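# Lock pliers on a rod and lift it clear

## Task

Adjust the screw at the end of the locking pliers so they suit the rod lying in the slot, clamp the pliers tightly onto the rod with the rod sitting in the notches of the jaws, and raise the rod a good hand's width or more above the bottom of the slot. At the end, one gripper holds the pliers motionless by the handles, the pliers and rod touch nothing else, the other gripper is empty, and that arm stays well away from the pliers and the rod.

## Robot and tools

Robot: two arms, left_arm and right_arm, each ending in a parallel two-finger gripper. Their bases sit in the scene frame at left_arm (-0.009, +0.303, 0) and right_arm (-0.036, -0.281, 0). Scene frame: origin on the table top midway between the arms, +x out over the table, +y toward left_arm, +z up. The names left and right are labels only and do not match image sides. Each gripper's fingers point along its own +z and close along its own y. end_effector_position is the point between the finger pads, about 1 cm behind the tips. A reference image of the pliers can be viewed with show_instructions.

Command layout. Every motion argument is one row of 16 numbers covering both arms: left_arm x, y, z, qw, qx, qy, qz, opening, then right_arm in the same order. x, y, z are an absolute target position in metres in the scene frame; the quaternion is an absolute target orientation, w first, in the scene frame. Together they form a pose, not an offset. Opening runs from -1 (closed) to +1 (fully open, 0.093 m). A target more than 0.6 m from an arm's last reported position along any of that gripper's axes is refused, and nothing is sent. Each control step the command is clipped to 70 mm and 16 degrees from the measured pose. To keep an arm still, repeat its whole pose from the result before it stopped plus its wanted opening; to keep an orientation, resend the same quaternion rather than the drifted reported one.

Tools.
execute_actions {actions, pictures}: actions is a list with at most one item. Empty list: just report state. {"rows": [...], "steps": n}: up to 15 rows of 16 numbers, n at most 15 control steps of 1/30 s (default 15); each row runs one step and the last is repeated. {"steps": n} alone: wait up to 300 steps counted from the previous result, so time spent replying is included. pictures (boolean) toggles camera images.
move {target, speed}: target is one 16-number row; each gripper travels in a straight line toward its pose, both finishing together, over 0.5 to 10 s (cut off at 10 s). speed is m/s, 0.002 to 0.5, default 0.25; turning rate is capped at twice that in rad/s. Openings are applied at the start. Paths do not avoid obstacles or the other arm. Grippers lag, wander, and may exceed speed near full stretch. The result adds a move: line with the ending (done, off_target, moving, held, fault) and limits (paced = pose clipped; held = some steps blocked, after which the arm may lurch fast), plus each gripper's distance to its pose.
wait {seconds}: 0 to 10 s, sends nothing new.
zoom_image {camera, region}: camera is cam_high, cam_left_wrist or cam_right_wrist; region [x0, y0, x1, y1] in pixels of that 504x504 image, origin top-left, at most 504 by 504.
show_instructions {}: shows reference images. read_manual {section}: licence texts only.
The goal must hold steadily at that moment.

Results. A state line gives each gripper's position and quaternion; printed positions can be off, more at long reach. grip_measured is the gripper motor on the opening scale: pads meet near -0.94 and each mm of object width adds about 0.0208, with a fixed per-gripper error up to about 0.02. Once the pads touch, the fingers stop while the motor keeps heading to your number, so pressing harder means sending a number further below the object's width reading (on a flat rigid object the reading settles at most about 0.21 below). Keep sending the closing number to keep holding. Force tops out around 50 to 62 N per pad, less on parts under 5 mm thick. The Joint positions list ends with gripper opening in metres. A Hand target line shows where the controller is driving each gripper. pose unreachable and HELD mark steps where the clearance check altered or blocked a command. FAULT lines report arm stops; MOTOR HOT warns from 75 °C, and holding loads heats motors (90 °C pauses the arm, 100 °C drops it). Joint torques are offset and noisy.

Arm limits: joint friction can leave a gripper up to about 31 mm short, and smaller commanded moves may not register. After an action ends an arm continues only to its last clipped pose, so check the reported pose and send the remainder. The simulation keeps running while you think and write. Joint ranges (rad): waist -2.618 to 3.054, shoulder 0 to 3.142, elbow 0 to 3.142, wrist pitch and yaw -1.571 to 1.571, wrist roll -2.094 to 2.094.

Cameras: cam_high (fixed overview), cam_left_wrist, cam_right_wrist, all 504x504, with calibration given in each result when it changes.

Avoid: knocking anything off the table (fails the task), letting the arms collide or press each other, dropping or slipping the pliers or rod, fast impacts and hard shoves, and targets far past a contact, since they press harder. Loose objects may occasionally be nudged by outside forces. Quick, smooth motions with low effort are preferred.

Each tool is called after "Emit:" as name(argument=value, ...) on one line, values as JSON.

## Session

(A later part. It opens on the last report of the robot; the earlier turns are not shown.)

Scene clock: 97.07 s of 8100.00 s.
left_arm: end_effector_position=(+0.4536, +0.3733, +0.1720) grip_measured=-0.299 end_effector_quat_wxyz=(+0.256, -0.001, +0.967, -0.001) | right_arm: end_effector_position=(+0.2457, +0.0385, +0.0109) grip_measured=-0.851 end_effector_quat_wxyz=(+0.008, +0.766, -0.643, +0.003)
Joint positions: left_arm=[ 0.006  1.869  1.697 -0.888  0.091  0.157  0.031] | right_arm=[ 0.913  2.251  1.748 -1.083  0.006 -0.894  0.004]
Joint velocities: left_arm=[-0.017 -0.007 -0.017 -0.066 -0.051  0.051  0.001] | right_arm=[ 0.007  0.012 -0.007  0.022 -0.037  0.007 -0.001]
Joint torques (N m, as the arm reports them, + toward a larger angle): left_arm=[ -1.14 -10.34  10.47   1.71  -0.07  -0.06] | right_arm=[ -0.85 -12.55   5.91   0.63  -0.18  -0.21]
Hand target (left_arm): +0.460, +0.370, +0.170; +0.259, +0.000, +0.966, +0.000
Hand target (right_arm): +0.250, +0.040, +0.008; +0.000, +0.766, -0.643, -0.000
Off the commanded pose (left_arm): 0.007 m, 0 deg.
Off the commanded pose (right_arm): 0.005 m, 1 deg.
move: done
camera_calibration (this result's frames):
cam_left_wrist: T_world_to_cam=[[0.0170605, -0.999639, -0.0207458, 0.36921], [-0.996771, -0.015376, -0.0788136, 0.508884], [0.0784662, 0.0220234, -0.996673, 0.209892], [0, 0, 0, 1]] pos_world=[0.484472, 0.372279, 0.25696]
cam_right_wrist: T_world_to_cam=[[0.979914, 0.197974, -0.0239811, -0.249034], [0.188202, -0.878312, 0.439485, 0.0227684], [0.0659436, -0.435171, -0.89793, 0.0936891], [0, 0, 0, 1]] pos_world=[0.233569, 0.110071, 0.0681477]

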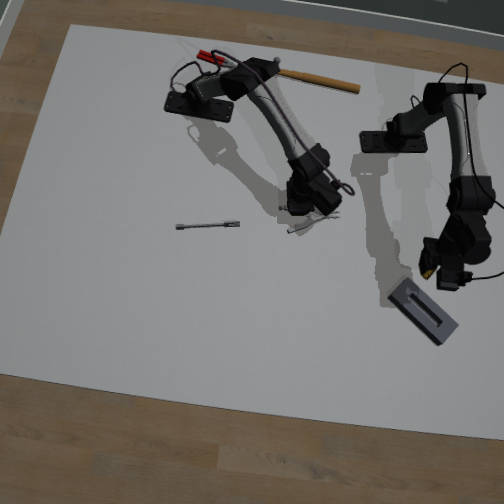

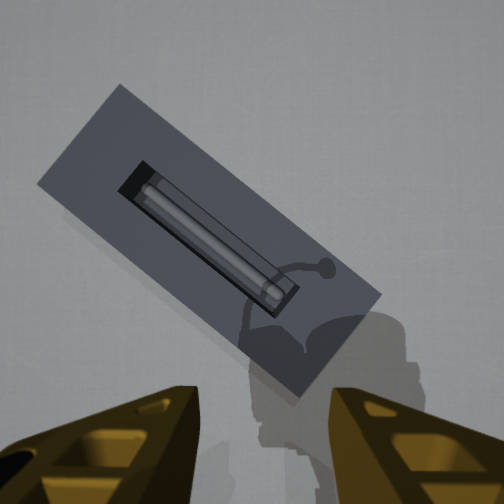

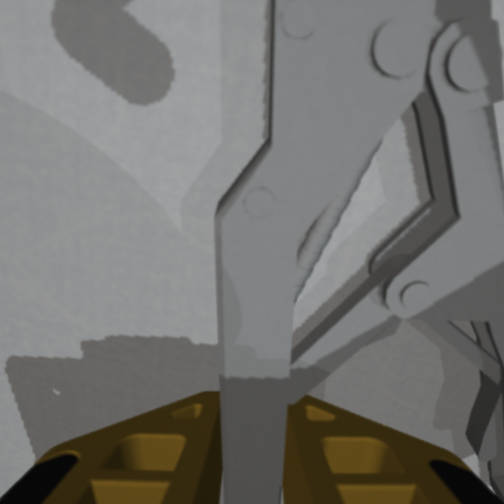

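Emit:
execute_actions(actions=[{"rows":[[0.46,0.37,0.17,0.2588,0,0.9659,0,-0.3,0.25,0.04,0.004,0,-0.766,0.643,0,-0.92],[0.46,0.37,0.17,0.2588,0,0.9659,0,-0.3,0.25,0.04,0.004,0,-0.766,0.643,0,-0.92],[0.46,0.37,0.17,0.2588,0,0.9659,0,-0.3,0.25,0.04,0.004,0,-0.766,0.643,0,-0.92],[0.46,0.37,0.17,0.2588,0,0.9659,0,-0.3,0.25,0.04,0.004,0,-0.766,0.643,0,-0.92],[0.46,0.37,0.17,0.2588,0,0.9659,0,-0.3,0.25,0.04,0.004,0,-0.766,0.643,0,-0.92],[0.46,0.37,0.17,0.2588,0,0.9659,0,-0.3,0.25,0.04,0.004,0,-0.766,0.643,0,-0.92],[0.46,0.37,0.17,0.2588,0,0.9659,0,-0.3,0.25,0.04,0.004,0,-0.766,0.643,0,-0.4]],"steps":15}], pictures=false)

Emit:
move(target=[0.36,0.3,0.17,0.13,0.33,0.935,0,-0.3,0.25,0.03,0.07,0,-0.766,0.643,0,-0.4], speed=0.15)

Emit:
move(target=[0.26,0.12,0.13,0,0.643,0.766,0,-0.3,0.16,-0.22,0.14,0,-0.5,0.866,0,-0.4], speed=0.3)

Scene clock: 103.23 s of 8100.00 s.
left_arm: end_effector_position=(+0.4537, +0.3733, +0.1721) grip_measured=-0.299 end_effector_quat_wxyz=(+0.256, -0.001, +0.967, -0.001) | right_arm: end_effector_position=(+0.2488, +0.0420, +0.0109) grip_measured=-0.401 end_effector_quat_wxyz=(-0.002, +0.766, -0.643, +0.003)
Joint positions: left_arm=[ 0.006  1.869  1.697 -0.887  0.091  0.157  0.031] | right_arm=[ 0.913  2.251  1.748 -1.064  0.006 -0.894  0.026]
Joint velocities: left_arm=[-0.012 -0.012  0.012 -0.022 -0.037 -0.022  0.001] | right_arm=[ 0.007 -0.002 -0.007  0.007  0.022  0.022 -0.001]
Joint torques (N m, as the arm reports them, + toward a larger angle): left_arm=[ -1.12 -10.46  10.48   1.71  -0.07  -0.05] | right_arm=[ -0.91 -12.13   5.31   0.63  -0.16  -0.21]
Hand target (left_arm): +0.460, +0.370, +0.170; +0.259, -0.000, +0.966, -0.000
Hand target (right_arm): +0.250, +0.040, +0.004; +0.000, +0.766, -0.643, +0.000
Off the commanded pose (left_arm): 0.007 m, 0 deg.
Off the commanded pose (right_arm): 0.007 m, 0 deg.
Steps of this call (steps 1 to 170: nothing new was sent; steps 171 to 185: all 15 steps of this action). Readings (end_effector_position):
171: left_arm (+0.4536, +0.3733, +0.1720) | right_arm (+0.2462, +0.0390, +0.0109)
172: left_arm (+0.4536, +0.3733, +0.1720) | right_arm (+0.2464, +0.0393, +0.0109)
174: left_arm (+0.4537, +0.3733, +0.1721) | right_arm (+0.2470, +0.0400, +0.0109)
178: left_arm (+0.4537, +0.3733, +0.1721) | right_arm (+0.2478, +0.0409, +0.0109)
185: the state above

Scene clock: 106.27 s of 8100.00 s.
left_arm: end_effector_position=(+0.3707, +0.3009, +0.1720) grip_measured=-0.299 end_effector_quat_wxyz=(+0.144, +0.321, +0.936, -0.002) | right_arm: end_effector_position=(+0.2471, +0.0298, +0.0545) grip_measured=-0.401 end_effector_quat_wxyz=(+0.014, +0.766, -0.643, +0.002)
Joint positions: left_arm=[-0.135  1.741  1.624 -1.185  0.107  0.688  0.031] | right_arm=[ 0.897  2.206  1.851 -1.244  0.006 -0.909  0.026]
Joint velocities: left_arm=[-0.002 -0.002 -0.002 -0.022 -0.022  0.066 -0.001] | right_arm=[-0.017 -0.002  0.002  0.022  0.051 -0.037  0.   ]
Joint torques (N m, as the arm reports them, + toward a larger angle): left_arm=[ -1.13 -11.36   5.96   0.87  -0.01   0.14] | right_arm=[ -0.88 -14.8    7.96   0.17  -0.16  -0.19]
Hand target (left_arm): +0.361, +0.298, +0.168; +0.132, +0.330, +0.935, -0.004
Hand target (right_arm): +0.250, +0.030, +0.070; +0.000, +0.766, -0.643, -0.000
Off the commanded pose (left_arm): 0.011 m, 2 deg.
Off the commanded pose (right_arm): 0.016 m, 2 deg.
move: off_target (left_arm, right_arm)
camera_calibration (this result's frames):
cam_left_wrist: T_world_to_cam=[[-0.592792, -0.797242, -0.114029, 0.479489], [-0.802894, 0.573965, 0.161014, 0.134656], [-0.0629183, 0.187001, -0.980343, 0.217916], [0, 0, 0, 1]] pos_world=[0.406063, 0.264231, 0.246627]
cam_right_wrist: T_world_to_cam=[[0.979719, 0.197307, -0.03493, -0.246896], [0.191938, -0.874043, 0.446328, -0.00572519], [0.0575336, -0.443981, -0.894187, 0.131125], [0, 0, 0, 1]] pos_world=[0.235443, 0.101927, 0.111182]

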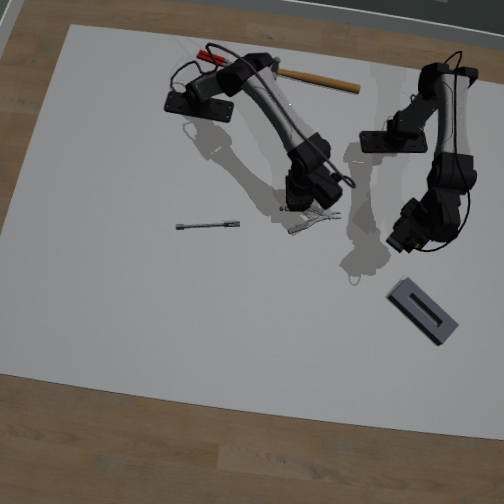

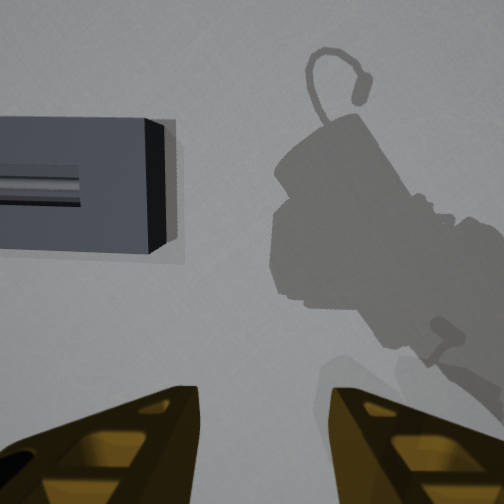

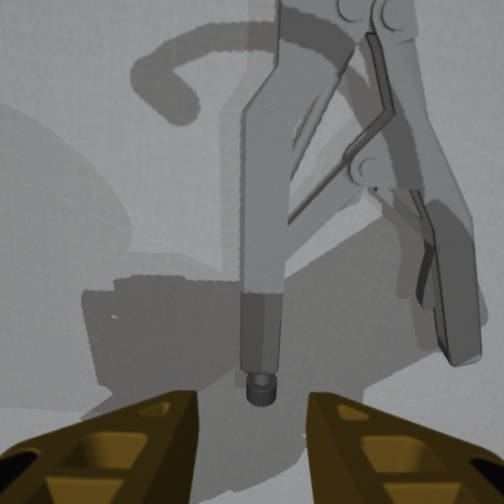

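Scene clock: 108.10 s of 8100.00 s.
left_arm: end_effector_position=(+0.2621, +0.1141, +0.1306) grip_measured=-0.299 end_effector_quat_wxyz=(+0.014, +0.639, +0.769, -0.013) | right_arm: end_effector_position=(+0.1702, -0.2170, +0.1418) grip_measured=-0.401 end_effector_quat_wxyz=(+0.004, -0.499, +0.867, +0.000)
Joint positions: left_arm=[-0.772  1.77   1.532 -1.309  0.028  0.792  0.031] | right_arm=[ 0.362  1.35   1.162 -1.376 -0.002 -0.745  0.026]
Joint velocities: left_arm=[-0.002  0.002 -0.007 -0.095  0.066 -0.066  0.001] | right_arm=[-0.002 -0.012 -0.007 -0.051 -0.037 -0.022 -0.001]
Joint torques (N m, as the arm reports them, + toward a larger angle): left_arm=[-0.36 -8.58  8.78  0.33 -0.04  0.13] | right_arm=[-0.85 -6.13  5.5   0.34 -0.15 -0.22]
Hand target (left_arm): +0.262, +0.115, +0.128; +0.004, +0.643, +0.766, -0.011
Hand target (right_arm): +0.163, -0.220, +0.141; -0.003, -0.500, +0.866, +0.005
Off the commanded pose (left_arm): 0.006 m, 2 deg.
Off the commanded pose (right_arm): 0.011 m, 0 deg.
move: off_target (right_arm)
camera_calibration (this result's frames):
cam_left_wrist: T_world_to_cam=[[-0.982289, -0.185727, -0.0247622, 0.282122], [-0.180505, 0.902548, 0.390928, -0.0692981], [-0.0502568, 0.388474, -0.920088, 0.171309], [0, 0, 0, 1]] pos_world=[0.273227, 0.0483935, 0.191696]
cam_right_wrist: T_world_to_cam=[[0.877357, -0.479689, -0.0119257, -0.252621], [-0.430613, -0.798075, 0.421483, -0.1197], [-0.211698, -0.364655, -0.906758, 0.168775], [0, 0, 0, 1]] pos_world=[0.205824, -0.155164, 0.200477]

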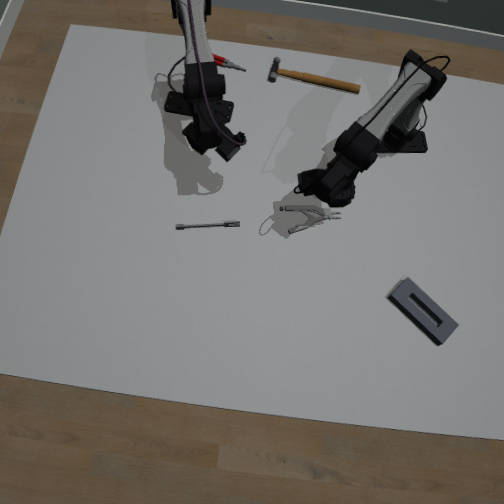

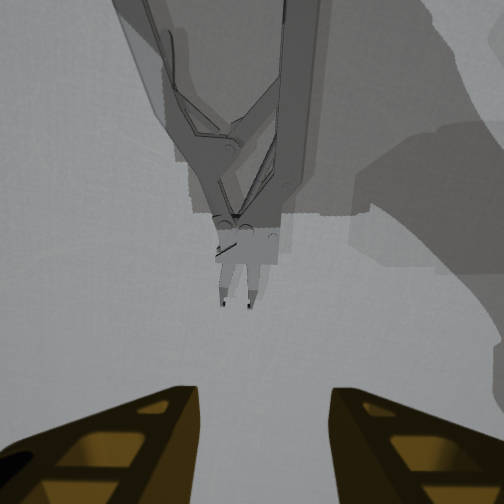

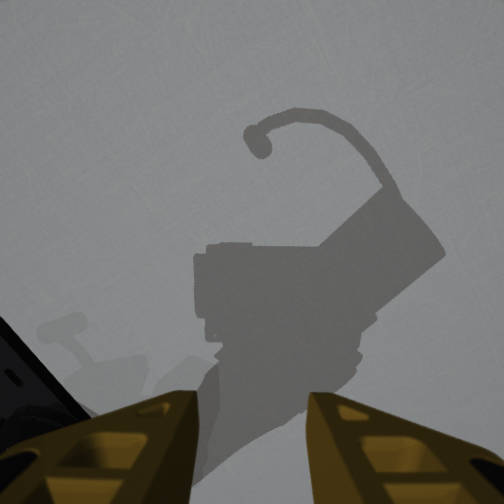

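Emit:
move(target=[0.262,0.028,0.05,0,0.643,0.766,0,-0.3,0.16,-0.22,0.14,0,-0.5,0.866,0,-0.4], speed=0.15)

Scene clock: 114.33 s of 8100.00 s.
left_arm: end_effector_position=(+0.2567, +0.0336, +0.0490) grip_measured=-0.299 end_effector_quat_wxyz=(-0.012, +0.645, +0.764, -0.005) | right_arm: end_effector_position=(+0.1651, -0.2186, +0.1395) grip_measured=-0.401 end_effector_quat_wxyz=(+0.000, -0.500, +0.866, +0.001)
Joint positions: left_arm=[-0.965  2.037  1.565 -1.122  0.012  0.614  0.031] | right_arm=[ 0.362  1.336  1.142 -1.377 -0.002 -0.746  0.026]
Joint velocities: left_arm=[ 0.002 -0.002 -0.007 -0.051 -0.081  0.022 -0.   ] | right_arm=[ 0.007 -0.002  0.002 -0.022  0.022  0.051 -0.   ]
Joint torques (N m, as the arm reports them, + toward a larger angle): left_arm=[ -0.61 -11.27  10.41   0.39  -0.11  -0.03] | right_arm=[-0.14 -6.18  5.59  0.34 -0.08 -0.13]
Hand target (left_arm): +0.263, +0.026, +0.050; -0.000, +0.643, +0.766, -0.003
Hand target (right_arm): +0.160, -0.220, +0.140; -0.000, -0.500, +0.866, +0.000
Off the commanded pose (left_arm): 0.008 m, 2 deg.
Off the commanded pose (right_arm): 0.005 m, 0 deg.
move: done
camera_calibration (this result's frames):
cam_left_wrist: T_world_to_cam=[[-0.985418, -0.170099, -0.00429152, 0.259144], [-0.154918, 0.88647, 0.436086, 0.0261014], [-0.0703734, 0.430391, -0.899895, 0.129946], [0, 0, 0, 1]] pos_world=[0.268553, -0.0349855, 0.106667]
cam_right_wrist: T_world_to_cam=[[0.877988, -0.478381, -0.0169711, -0.248061], [-0.426463, -0.79782, 0.42616, -0.123458], [-0.217407, -0.366926, -0.904488, 0.165181], [0, 0, 0, 1]] pos_world=[0.201056, -0.156555, 0.197807]

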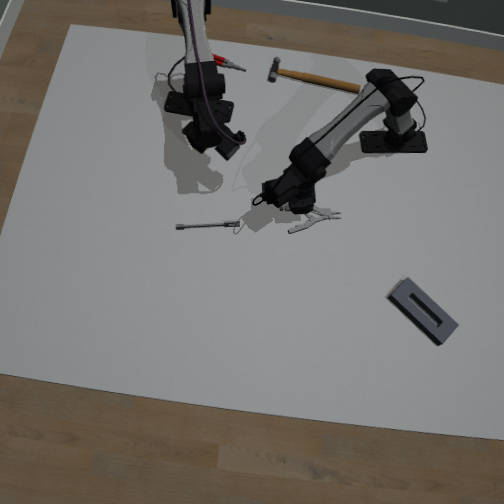

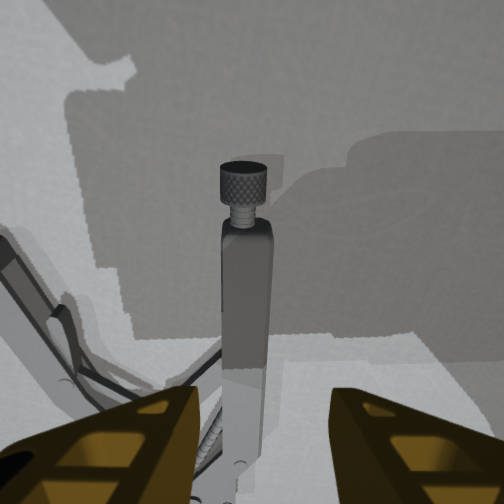

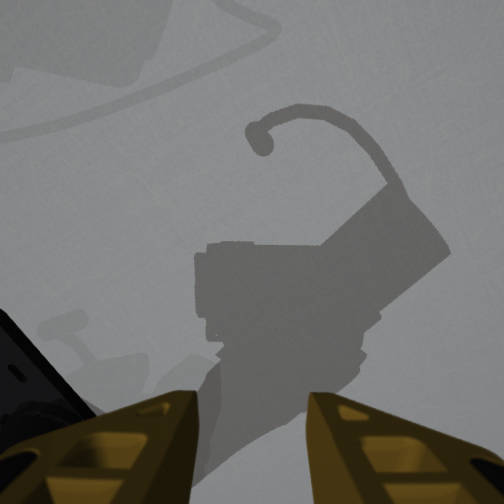

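Emit:
move(target=[0.270,0.015,0.03,0,0.643,0.766,0,-0.3,0.16,-0.22,0.14,0,-0.5,0.866,0,-0.4], speed=0.05)

Scene clock: 119.33 s of 8100.00 s.
left_arm: end_effector_position=(+0.2655, +0.0235, +0.0314) grip_measured=-0.299 end_effector_quat_wxyz=(-0.009, +0.643, +0.766, -0.002) | right_arm: end_effector_position=(+0.1651, -0.2186, +0.1395) grip_measured=-0.401 end_effector_quat_wxyz=(+0.000, -0.500, +0.866, +0.001)
Joint positions: left_arm=[-0.97   2.1    1.589 -1.078  0.005  0.603  0.031] | right_arm=[ 0.362  1.336  1.142 -1.377 -0.002 -0.746  0.026]
Joint velocities: left_arm=[ 0.012 -0.002 -0.012 -0.066 -0.051 -0.037  0.001] | right_arm=[ 0.002  0.007 -0.002 -0.007 -0.081 -0.066 -0.001]
Joint torques (N m, as the arm reports them, + toward a larger angle): left_arm=[ -0.97 -11.13  10.33   0.42  -0.11  -0.05] | right_arm=[-0.09 -6.17  5.6   0.34 -0.09 -0.12]
Hand target (left_arm): +0.270, +0.015, +0.030; -0.000, +0.643, +0.766, -0.000
Hand target (right_arm): +0.160, -0.220, +0.140; -0.000, -0.500, +0.866, +0.000
Off the commanded pose (left_arm): 0.010 m, 1 deg.
Off the commanded pose (right_arm): 0.005 m, 0 deg.
move: done
camera_calibration (this result's frames):
cam_left_wrist: T_world_to_cam=[[-0.984319, -0.175962, -0.0123636, 0.266133], [-0.163659, 0.884851, 0.436182, 0.0463811], [-0.0658115, 0.431366, -0.899773, 0.117891], [0, 0, 0, 1]] pos_world=[0.277309, -0.0450656, 0.0891353]
cam_right_wrist: T_world_to_cam=[[0.877988, -0.478381, -0.0169711, -0.248061], [-0.426463, -0.79782, 0.42616, -0.123458], [-0.217407, -0.366926, -0.904488, 0.165181], [0, 0, 0, 1]] pos_world=[0.201056, -0.156555, 0.197807]

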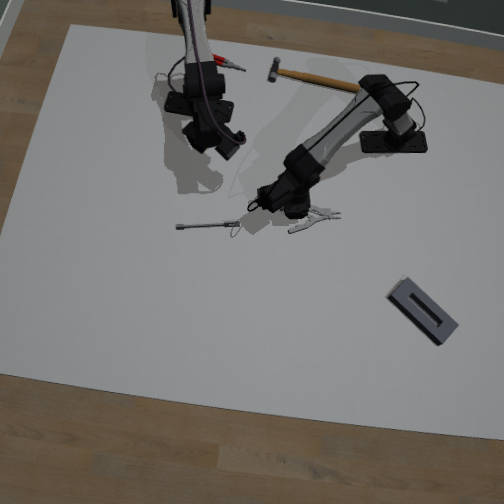

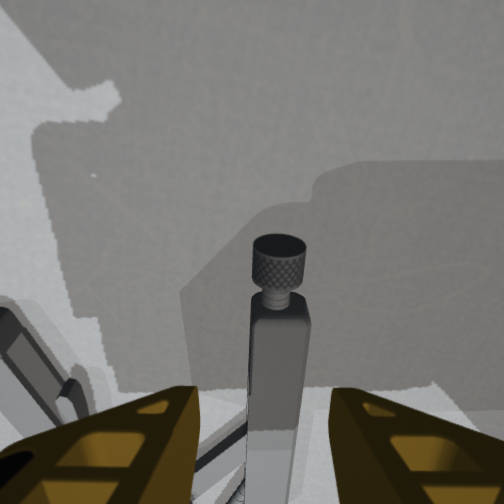

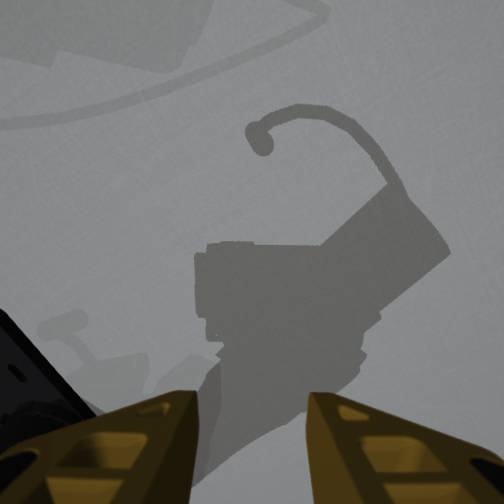

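Good. Descend and grip.

Emit:
move(target=[0.267,0.017,0.006,0,0.643,0.766,0,-0.3,0.16,-0.22,0.14,0,-0.5,0.866,0,-0.4], speed=0.03)

Scene clock: 122.07 s of 8100.00 s.
left_arm: end_effector_position=(+0.2746, +0.0142, +0.0279) grip_measured=-0.299 end_effector_quat_wxyz=(+0.018, +0.642, +0.766, -0.004) | right_arm: end_effector_position=(+0.1651, -0.2186, +0.1395) grip_measured=-0.401 end_effector_quat_wxyz=(+0.000, -0.500, +0.866, +0.001)
Joint positions: left_arm=[-0.97   2.103  1.578 -1.009  0.004  0.602  0.031] | right_arm=[ 0.362  1.336  1.142 -1.377 -0.002 -0.746  0.026]
Joint velocities: left_arm=[-0.012  0.002 -0.007 -0.022 -0.007 -0.007  0.   ] | right_arm=[ 0.002  0.002  0.007 -0.051 -0.022 -0.007  0.   ]
Joint torques (N m, as the arm reports them, + toward a larger angle): left_arm=[ -1.04 -10.21   4.17   0.78  -0.11  -0.09] | right_arm=[-0.08 -6.2   5.57  0.34 -0.08 -0.12]
Hand target (left_arm): +0.267, +0.017, +0.007; -0.000, +0.643, +0.766, +0.000
Hand target (right_arm): +0.160, -0.220, +0.140; -0.000, -0.500, +0.866, +0.000
Off the commanded pose (left_arm): 0.023 m, 2 deg.
Off the commanded pose (right_arm): 0.005 m, 0 deg.
move: off_target (left_arm)
camera_calibration (this result's frames):
cam_left_wrist: T_world_to_cam=[[-0.983083, -0.177807, -0.0439665, 0.273965], [-0.180584, 0.900772, 0.394967, 0.0631896], [-0.0306242, 0.396225, -0.917643, 0.110609], [0, 0, 0, 1]] pos_world=[0.284129, -0.0520322, 0.0885866]
cam_right_wrist: T_world_to_cam=[[0.877988, -0.478381, -0.0169711, -0.248061], [-0.426463, -0.79782, 0.42616, -0.123458], [-0.217407, -0.366926, -0.904488, 0.165181], [0, 0, 0, 1]] pos_world=[0.201056, -0.156555, 0.197807]

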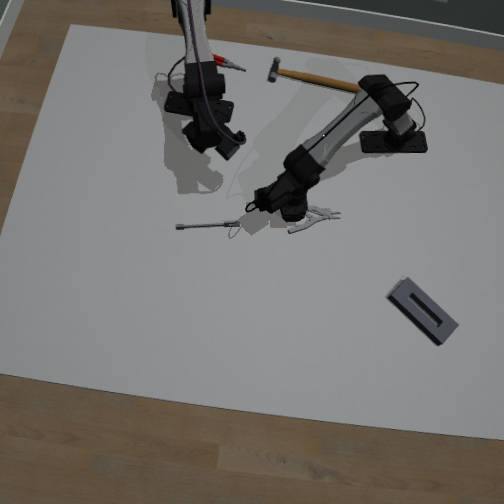

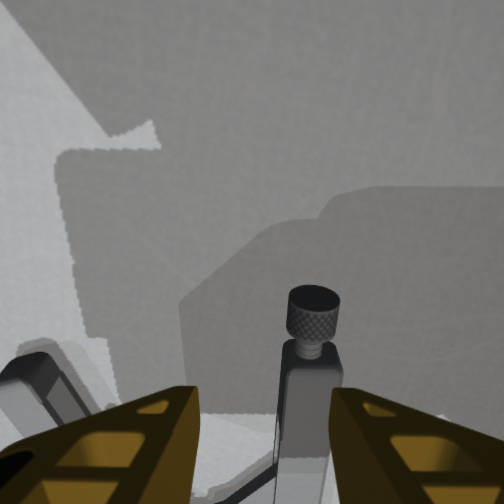

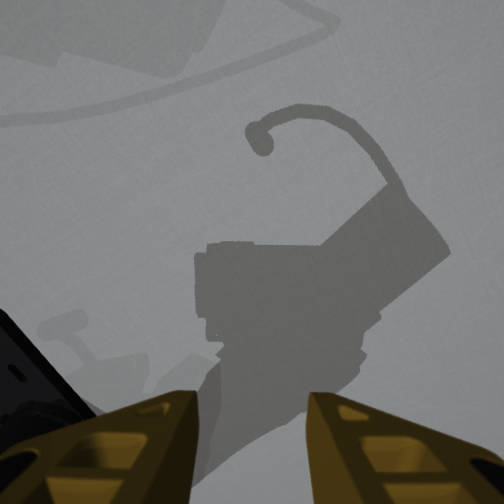

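Emit:
move(target=[0.258,0.025,0.018,0,0.643,0.766,0,-0.2,0.16,-0.22,0.14,0,-0.5,0.866,0,-0.4], speed=0.05)

Scene clock: 125.20 s of 8100.00 s.
left_arm: end_effector_position=(+0.2720, +0.0168, +0.0282) grip_measured=-0.201 end_effector_quat_wxyz=(+0.025, +0.642, +0.767, -0.003) | right_arm: end_effector_position=(+0.1651, -0.2186, +0.1395) grip_measured=-0.401 end_effector_quat_wxyz=(+0.000, -0.500, +0.866, +0.001)
Joint positions: left_arm=[-0.972  2.077  1.54  -0.984  0.001  0.598  0.036] | right_arm=[ 0.362  1.336  1.142 -1.377 -0.002 -0.746  0.026]
Joint velocities: left_arm=[ 0.007 -0.002 -0.002  0.007 -0.007 -0.022 -0.001] | right_arm=[ 0.012  0.017 -0.017 -0.007 -0.037  0.022 -0.001]
Joint torques (N m, as the arm reports them, + toward a larger angle): left_arm=[ -1.2  -12.85   4.07   0.38  -0.04  -0.06] | right_arm=[-0.07 -6.2   5.58  0.35 -0.08 -0.13]
Hand target (left_arm): +0.258, +0.025, +0.018; -0.000, +0.643, +0.766, -0.000
Hand target (right_arm): +0.160, -0.220, +0.140; -0.000, -0.500, +0.866, +0.000
Off the commanded pose (left_arm): 0.019 m, 3 deg.
Off the commanded pose (right_arm): 0.005 m, 0 deg.
move: off_target (left_arm)
camera_calibration (this result's frames):
cam_left_wrist: T_world_to_cam=[[-0.982139, -0.180167, -0.0542486, 0.271895], [-0.187015, 0.903008, 0.386784, 0.062245], [-0.0206989, 0.390021, -0.920573, 0.107336], [0, 0, 0, 1]] pos_world=[0.280901, -0.0490844, 0.0894853]
cam_right_wrist: T_world_to_cam=[[0.877988, -0.478381, -0.0169711, -0.248061], [-0.426463, -0.79782, 0.42616, -0.123458], [-0.217407, -0.366926, -0.904488, 0.165181], [0, 0, 0, 1]] pos_world=[0.201056, -0.156555, 0.197807]

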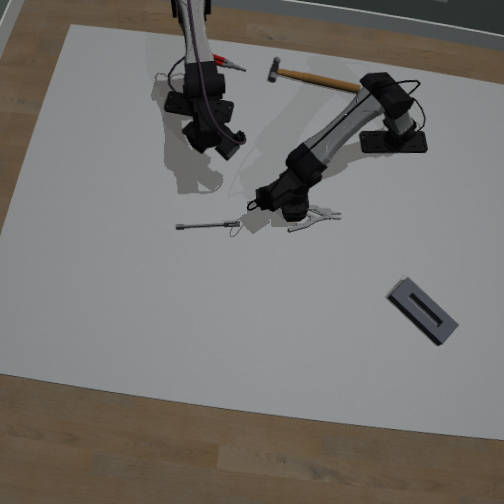

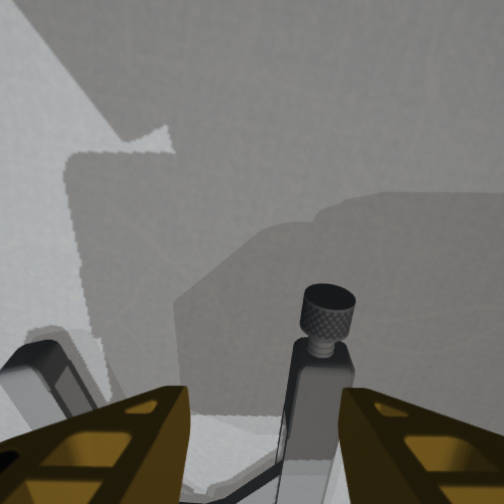

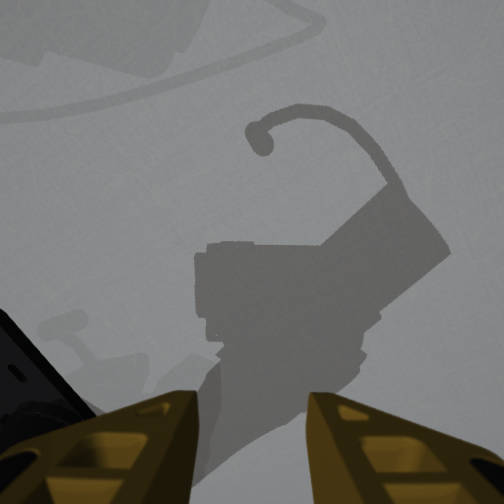

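The finger rests on the handle and drags it. Lift and re-look.

Emit:
move(target=[0.255,0.026,0.055,0,0.643,0.766,0,-0.2,0.16,-0.22,0.14,0,-0.5,0.866,0,-0.4], speed=0.05)

Scene clock: 128.17 s of 8100.00 s.
left_arm: end_effector_position=(+0.2519, +0.0338, +0.0428) grip_measured=-0.201 end_effector_quat_wxyz=(-0.016, +0.643, +0.766, +0.001) | right_arm: end_effector_position=(+0.1651, -0.2186, +0.1395) grip_measured=-0.401 end_effector_quat_wxyz=(+0.000, -0.500, +0.866, +0.001)
Joint positions: left_arm=[-0.978  2.037  1.539 -1.104  0.001  0.594  0.036] | right_arm=[ 0.362  1.336  1.142 -1.377 -0.002 -0.746  0.026]
Joint velocities: left_arm=[-0.017 -0.002  0.012 -0.081  0.051 -0.022 -0.001] | right_arm=[ 0.017  0.002 -0.007 -0.066 -0.066 -0.037 -0.001]
Joint torques (N m, as the arm reports them, + toward a larger angle): left_arm=[ -0.9  -13.61  10.64   0.15  -0.04  -0.07] | right_arm=[-0.09 -6.08  5.59  0.35 -0.09 -0.12]
Hand target (left_arm): +0.254, +0.026, +0.055; -0.000, +0.643, +0.766, -0.001
Hand target (right_arm): +0.160, -0.220, +0.140; -0.000, -0.500, +0.866, +0.000
Off the commanded pose (left_arm): 0.015 m, 2 deg.
Off the commanded pose (right_arm): 0.005 m, 0 deg.
move: off_target (left_arm)
camera_calibration (this result's frames):
cam_left_wrist: T_world_to_cam=[[-0.984398, -0.175714, -0.0092449, 0.254537], [-0.161178, 0.879398, 0.447974, 0.0291988], [-0.0705851, 0.442474, -0.893999, 0.123324], [0, 0, 0, 1]] pos_world=[0.263977, -0.0355197, 0.0995248]
cam_right_wrist: T_world_to_cam=[[0.877988, -0.478381, -0.0169711, -0.248061], [-0.426463, -0.79782, 0.42616, -0.123458], [-0.217407, -0.366926, -0.904488, 0.165181], [0, 0, 0, 1]] pos_world=[0.201056, -0.156555, 0.197807]

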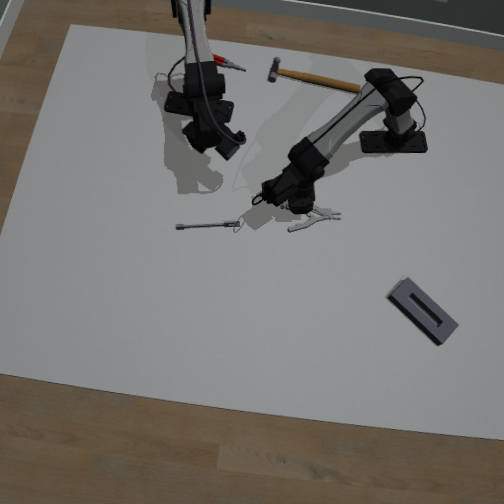

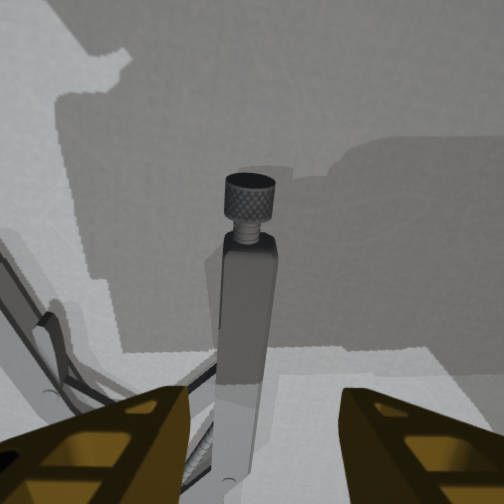

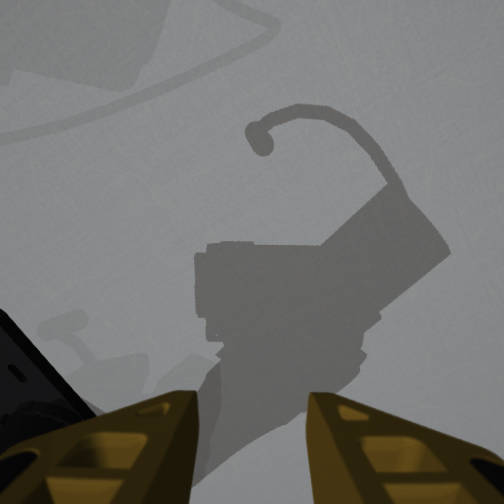

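Emit:
move(target=[0.256,0.025,0.005,0,0.669,0.743,0,-0.2,0.16,-0.22,0.14,0,-0.5,0.866,0,-0.4], speed=0.05)

Scene clock: 133.53 s of 8100.00 s.
left_arm: end_effector_position=(+0.2636, +0.0216, +0.0179) grip_measured=-0.201 end_effector_quat_wxyz=(+0.015, +0.663, +0.749, -0.001) | right_arm: end_effector_position=(+0.1651, -0.2186, +0.1395) grip_measured=-0.401 end_effector_quat_wxyz=(+0.000, -0.500, +0.866, +0.001)
Joint positions: left_arm=[-0.978  2.073  1.49  -0.958  0.001  0.647  0.036] | right_arm=[ 0.362  1.336  1.142 -1.377 -0.002 -0.746  0.026]
Joint velocities: left_arm=[-0.017  0.007 -0.002  0.007 -0.051 -0.095 -0.   ] | right_arm=[ 0.002  0.002 -0.007  0.022 -0.037 -0.007 -0.003]
Joint torques (N m, as the arm reports them, + toward a larger angle): left_arm=[ -0.93 -11.21   5.27   0.52  -0.06   0.11] | right_arm=[-0.12 -6.17  5.53  0.34 -0.09 -0.12]
Hand target (left_arm): +0.256, +0.025, +0.006; -0.000, +0.669, +0.743, +0.000
Hand target (right_arm): +0.160, -0.220, +0.140; -0.000, -0.500, +0.866, +0.000
Off the commanded pose (left_arm): 0.015 m, 2 deg.
Off the commanded pose (right_arm): 0.005 m, 0 deg.
move: off_target (left_arm)
camera_calibration (this result's frames):
cam_left_wrist: T_world_to_cam=[[-0.991173, -0.124859, -0.044575, 0.265036], [-0.132208, 0.905808, 0.402533, 0.0454685], [-0.00988343, 0.404873, -0.914319, 0.0925048], [0, 0, 0, 1]] pos_world=[0.269622, -0.0455463, 0.0780903]
cam_right_wrist: T_world_to_cam=[[0.877988, -0.478381, -0.0169711, -0.248061], [-0.426463, -0.79782, 0.42616, -0.123458], [-0.217407, -0.366926, -0.904488, 0.165181], [0, 0, 0, 1]] pos_world=[0.201056, -0.156555, 0.197807]

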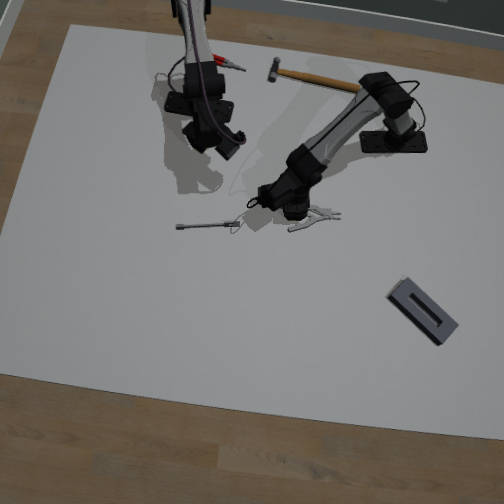

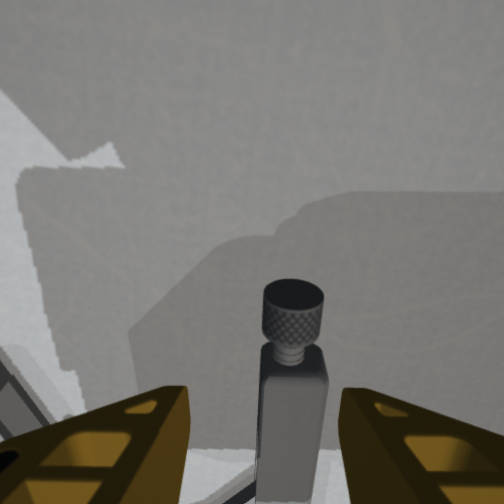

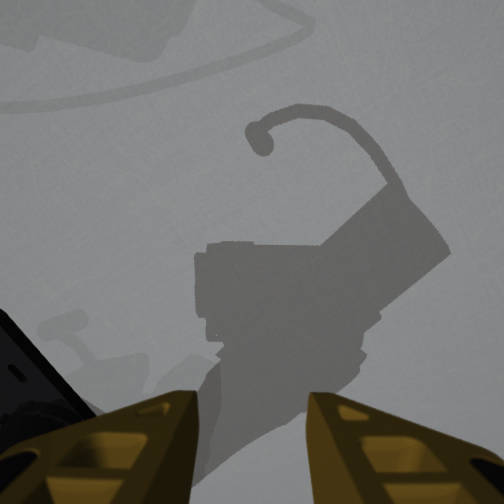

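Emit:
move(target=[0.255,0.026,-0.002,0,0.669,0.743,0,-0.2,0.16,-0.22,0.14,0,-0.5,0.866,0,-0.4], speed=0.03)

Emit:
execute_actions(actions=[{"rows":[[0.258,0.024,0.006,0,0.669,0.743,0,-0.95,0.16,-0.22,0.14,0,-0.5,0.866,0,-0.4]],"steps":14}])

Scene clock: 137.03 s of 8100.00 s.
left_arm: end_effector_position=(+0.2660, +0.0192, +0.0170) grip_measured=-0.201 end_effector_quat_wxyz=(+0.023, +0.663, +0.748, -0.002) | right_arm: end_effector_position=(+0.1651, -0.2186, +0.1395) grip_measured=-0.401 end_effector_quat_wxyz=(+0.000, -0.500, +0.866, +0.001)
Joint positions: left_arm=[-0.978  2.073  1.486 -0.938  0.001  0.648  0.036] | right_arm=[ 0.362  1.336  1.142 -1.377 -0.002 -0.746  0.026]
Joint velocities: left_arm=[-0.012 -0.007 -0.007 -0.066  0.007 -0.095 -0.001] | right_arm=[-0.002 -0.002 -0.002 -0.037 -0.022 -0.037 -0.001]
Joint torques (N m, as the arm reports them, + toward a larger angle): left_arm=[ -0.92 -10.78   3.42   0.66  -0.05   0.13] | right_arm=[-0.09 -6.17  5.57  0.33 -0.08 -0.12]
Hand target (left_arm): +0.255, +0.026, -0.001; -0.000, +0.669, +0.743, -0.000
Hand target (right_arm): +0.160, -0.220, +0.140; -0.000, -0.500, +0.866, +0.000
Off the commanded pose (left_arm): 0.023 m, 3 deg.
Off the commanded pose (right_arm): 0.005 m, 0 deg.
move: off_target (left_arm)
camera_calibration (this result's frames):
cam_left_wrist: T_world_to_cam=[[-0.990731, -0.124656, -0.0539721, 0.26707], [-0.135838, 0.910362, 0.390882, 0.0494494], [0.00040817, 0.394591, -0.918857, 0.0901914], [0, 0, 0, 1]] pos_world=[0.271274, -0.0473136, 0.0779584]
cam_right_wrist: T_world_to_cam=[[0.877988, -0.478381, -0.0169711, -0.248061], [-0.426463, -0.79782, 0.42616, -0.123458], [-0.217407, -0.366926, -0.904488, 0.165181], [0, 0, 0, 1]] pos_world=[0.201056, -0.156555, 0.197807]

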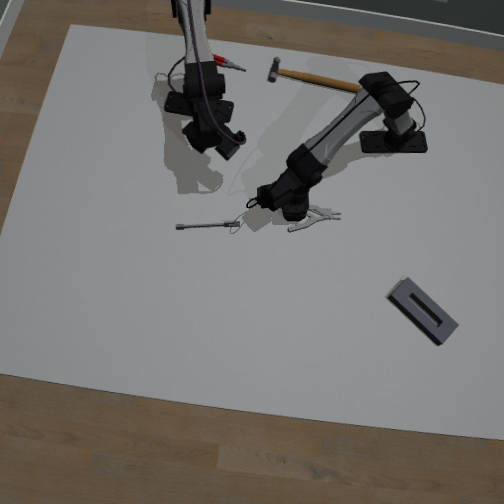

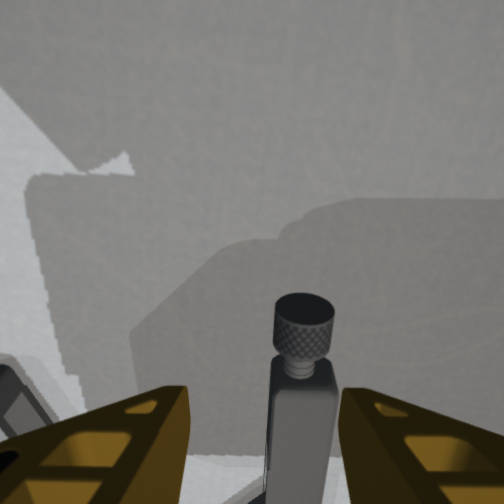

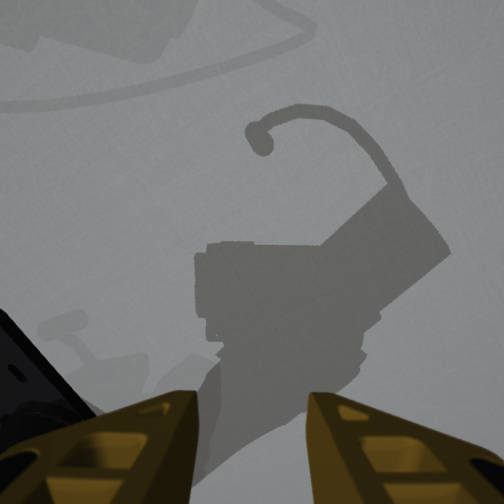

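Scene clock: 137.50 s of 8100.00 s.
left_arm: end_effector_position=(+0.2652, +0.0192, +0.0170) grip_measured=-0.820 end_effector_quat_wxyz=(+0.021, +0.664, +0.747, -0.003) | right_arm: end_effector_position=(+0.1651, -0.2186, +0.1395) grip_measured=-0.401 end_effector_quat_wxyz=(+0.000, -0.500, +0.866, +0.001)
Joint positions: left_arm=[-0.979  2.073  1.486 -0.94   0.002  0.651  0.006] | right_arm=[ 0.362  1.336  1.142 -1.377 -0.002 -0.746  0.026]
Joint velocities: left_arm=[ 0.012  0.012 -0.022  0.022 -0.037  0.022 -0.   ] | right_arm=[-0.022  0.007  0.007 -0.037  0.095  0.022 -0.   ]
Joint torques (N m, as the arm reports them, + toward a larger angle): left_arm=[ -0.72 -10.62   6.68   0.38  -0.06   0.13] | right_arm=[-0.08 -6.17  5.59  0.34 -0.09 -0.12]
Hand target (left_arm): +0.258, +0.024, +0.006; +0.000, +0.669, +0.743, -0.001
Hand target (right_arm): +0.160, -0.220, +0.140; -0.000, -0.500, +0.866, +0.000
Off the commanded pose (left_arm): 0.014 m, 3 deg.
Off the commanded pose (right_arm): 0.005 m, 0 deg.
Steps of this call (steps 1 to 14: all 14 steps of this action). Readings (end_effector_position):
1: left_arm (+0.2655, +0.0193, +0.0170) | right_arm (+0.1651, -0.2186, +0.1395)
2: left_arm (+0.2650, +0.0192, +0.0170) | right_arm (+0.1651, -0.2186, +0.1395)
4: left_arm (+0.2652, +0.0192, +0.0170) | right_arm (+0.1651, -0.2186, +0.1395)
8: left_arm (+0.2652, +0.0192, +0.0170) | right_arm (+0.1651, -0.2186, +0.1395)
14: the state above
camera_calibration (this result's frames):
cam_left_wrist: T_world_to_cam=[[-0.991343, -0.120776, -0.051492, 0.266336], [-0.131294, 0.910615, 0.391844, 0.048116], [-0.000436001, 0.395213, -0.918589, 0.0903726], [0, 0, 0, 1]] pos_world=[0.270387, -0.0473646, 0.0778755]
cam_right_wrist: T_world_to_cam=[[0.877988, -0.478381, -0.0169711, -0.248061], [-0.426463, -0.79782, 0.42616, -0.123458], [-0.217407, -0.366926, -0.904488, 0.165181], [0, 0, 0, 1]] pos_world=[0.201056, -0.156555, 0.197807]

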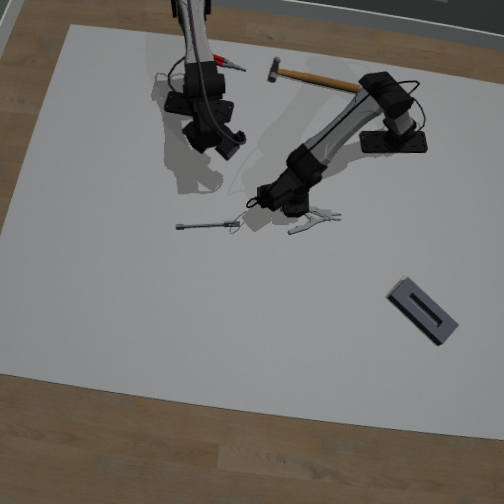

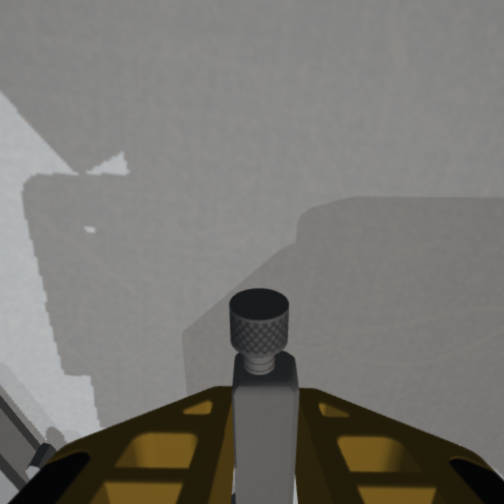

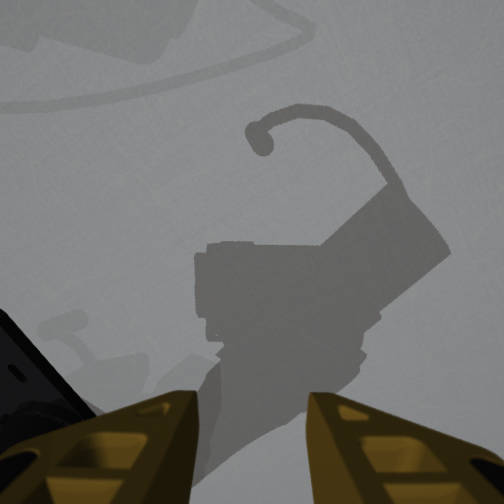

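Emit:
move(target=[0.29,0.06,0.2,0,0.669,0.743,0,-0.95,0.3,-0.1,0.12,0.6533,-0.2706,0.6533,0.2706,-0.4], speed=0.2)

Emit:
move(target=[0.42,0.22,0.24,0.7071,0,0.7071,0,-0.95,0.3,-0.1,0.12,0.6533,-0.2706,0.6533,0.2706,-0.4], speed=0.3)

Scene clock: 150.07 s of 8100.00 s.
left_arm: end_effector_position=(+0.2846, +0.0599, +0.1865) grip_measured=-0.820 end_effector_quat_wxyz=(+0.037, +0.669, +0.743, +0.000) | right_arm: end_effector_position=(+0.3007, -0.0990, +0.1184) grip_measured=-0.401 end_effector_quat_wxyz=(+0.649, -0.270, +0.662, +0.262)
Joint positions: left_arm=[-0.868  1.965  2.01  -1.542  0.003  0.775  0.006] | right_arm=[ 0.355  1.838  0.273  1.541 -0.477 -0.014  0.026]
Joint velocities: left_arm=[ 0.002  0.002  0.012 -0.007 -0.022 -0.007  0.   ] | right_arm=[-0.002 -0.002  0.007  0.007 -0.066 -0.037 -0.002]
Joint torques (N m, as the arm reports them, + toward a larger angle): left_arm=[  0.37 -13.42  10.71   0.38  -0.11   0.12] | right_arm=[ 0.35 -5.    3.63  2.62 -0.06 -0.07]
Hand target (left_arm): +0.288, +0.063, +0.200; +0.053, +0.668, +0.742, +0.004
Hand target (right_arm): +0.300, -0.098, +0.118; +0.651, -0.267, +0.660, +0.264
Off the commanded pose (left_arm): 0.015 m, 4 deg.
Off the commanded pose (right_arm): 0.002 m, 1 deg.
joint sent to its limit (left arm) — the command would take joint 4 (wrist pitch) past its lower limit, so that joint was sent only as far as its limit.
joint sent to its limit (right arm) — the command would take joint 4 (wrist pitch) past its upper limit, so that joint was sent only as far as its limit.
move: off_target (left_arm)
camera_calibration (this result's frames):
cam_left_wrist: T_world_to_cam=[[-0.991049, -0.109483, -0.0763854, 0.303143], [-0.13025, 0.918425, 0.373538, -0.0501527], [0.0292583, 0.380144, -0.924464, 0.223547], [0, 0, 0, 1]] pos_world=[0.287356, -0.00572979, 0.248551]
cam_right_wrist: T_world_to_cam=[[0.707057, -0.706551, 0.0292563, -0.286915], [-0.296853, -0.334107, -0.894567, 0.20207], [0.641832, 0.623825, -0.445975, 0.00493242], [0, 0, 0, 1]] pos_world=[0.259685, -0.138284, 0.191359]

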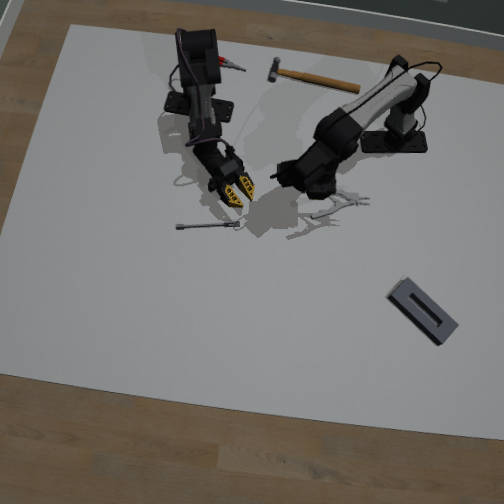

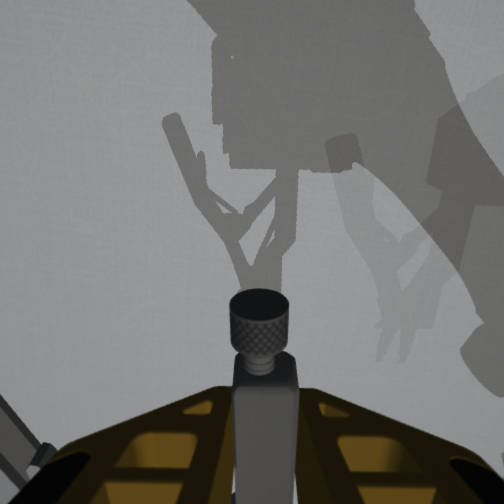

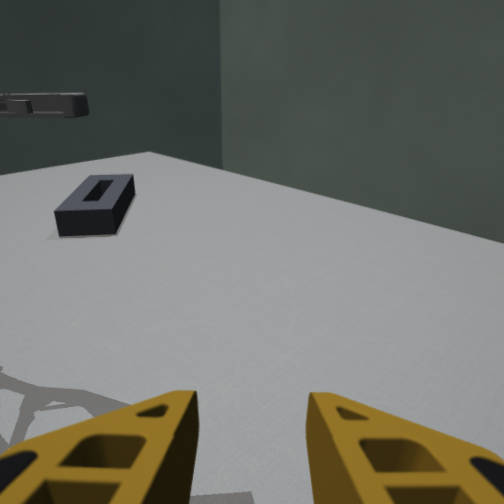

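Scene clock: 154.10 s of 8100.00 s.
left_arm: end_effector_position=(+0.4150, +0.2203, +0.2447) grip_measured=-0.822 end_effector_quat_wxyz=(+0.699, +0.015, +0.715, +0.013) | right_arm: end_effector_position=(+0.2992, -0.0984, +0.1188) grip_measured=-0.401 end_effector_quat_wxyz=(+0.647, -0.274, +0.659, +0.268)
Joint positions: left_arm=[-0.49   1.398  0.646  0.73  -0.311  0.033  0.006] | right_arm=[ 0.349  1.838  0.273  1.543 -0.499 -0.011  0.026]
Joint velocities: left_arm=[-0.002  0.027  0.012  0.022 -0.095 -0.037  0.001] | right_arm=[-0.002 -0.007  0.002  0.007 -0.007  0.022 -0.   ]
Joint torques (N m, as the arm reports them, + toward a larger angle): left_arm=[ 0.24 -5.8   7.8   3.14 -0.19 -0.03] | right_arm=[-0.9  -5.38  3.83  2.6  -0.12 -0.06]
Hand target (left_arm): +0.415, +0.225, +0.246; +0.709, +0.005, +0.705, +0.013
Hand target (right_arm): +0.300, -0.100, +0.120; +0.651, -0.272, +0.656, +0.270
Off the commanded pose (left_arm): 0.007 m, 3 deg.
Off the commanded pose (right_arm): 0.002 m, 1 deg.
joint sent to its limit (right arm) — the command would take joint 4 (wrist pitch) past its upper limit, so that joint was sent only as far as its limit.
move: off_target (left_arm)
camera_calibration (this result's frames):
cam_left_wrist: T_world_to_cam=[[0.0241135, -0.999, -0.0376548, 0.219502], [-0.444264, 0.0230339, -0.8956, 0.435863], [0.895571, 0.0383247, -0.443264, -0.189386], [0, 0, 0, 1]] pos_world=[0.357954, 0.216501, 0.314676]
cam_right_wrist: T_world_to_cam=[[0.718264, -0.695265, 0.0265186, -0.287283], [-0.292238, -0.336055, -0.895357, 0.20071], [0.631422, 0.635352, -0.44456, 0.00972475], [0, 0, 0, 1]] pos_world=[0.25886, -0.138467, 0.191648]

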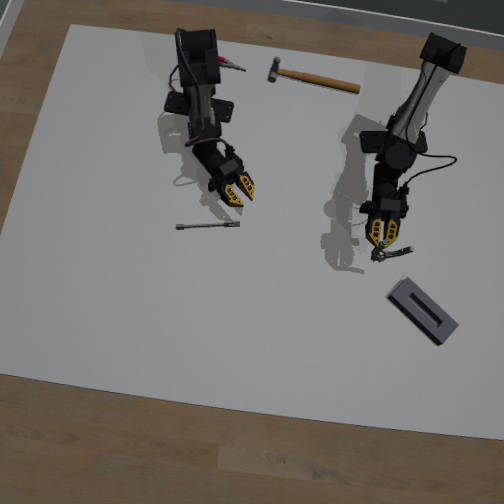

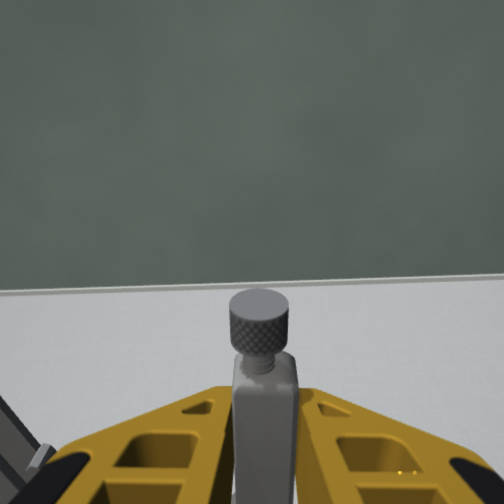

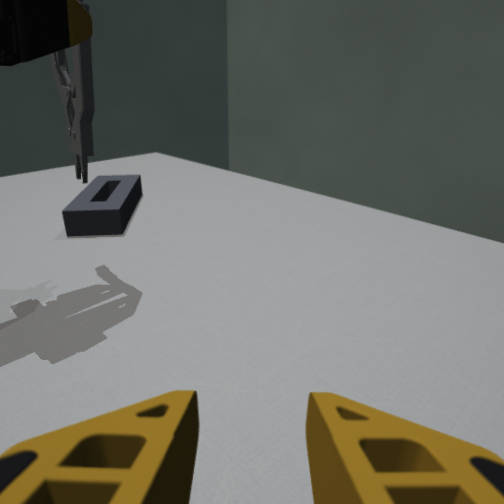

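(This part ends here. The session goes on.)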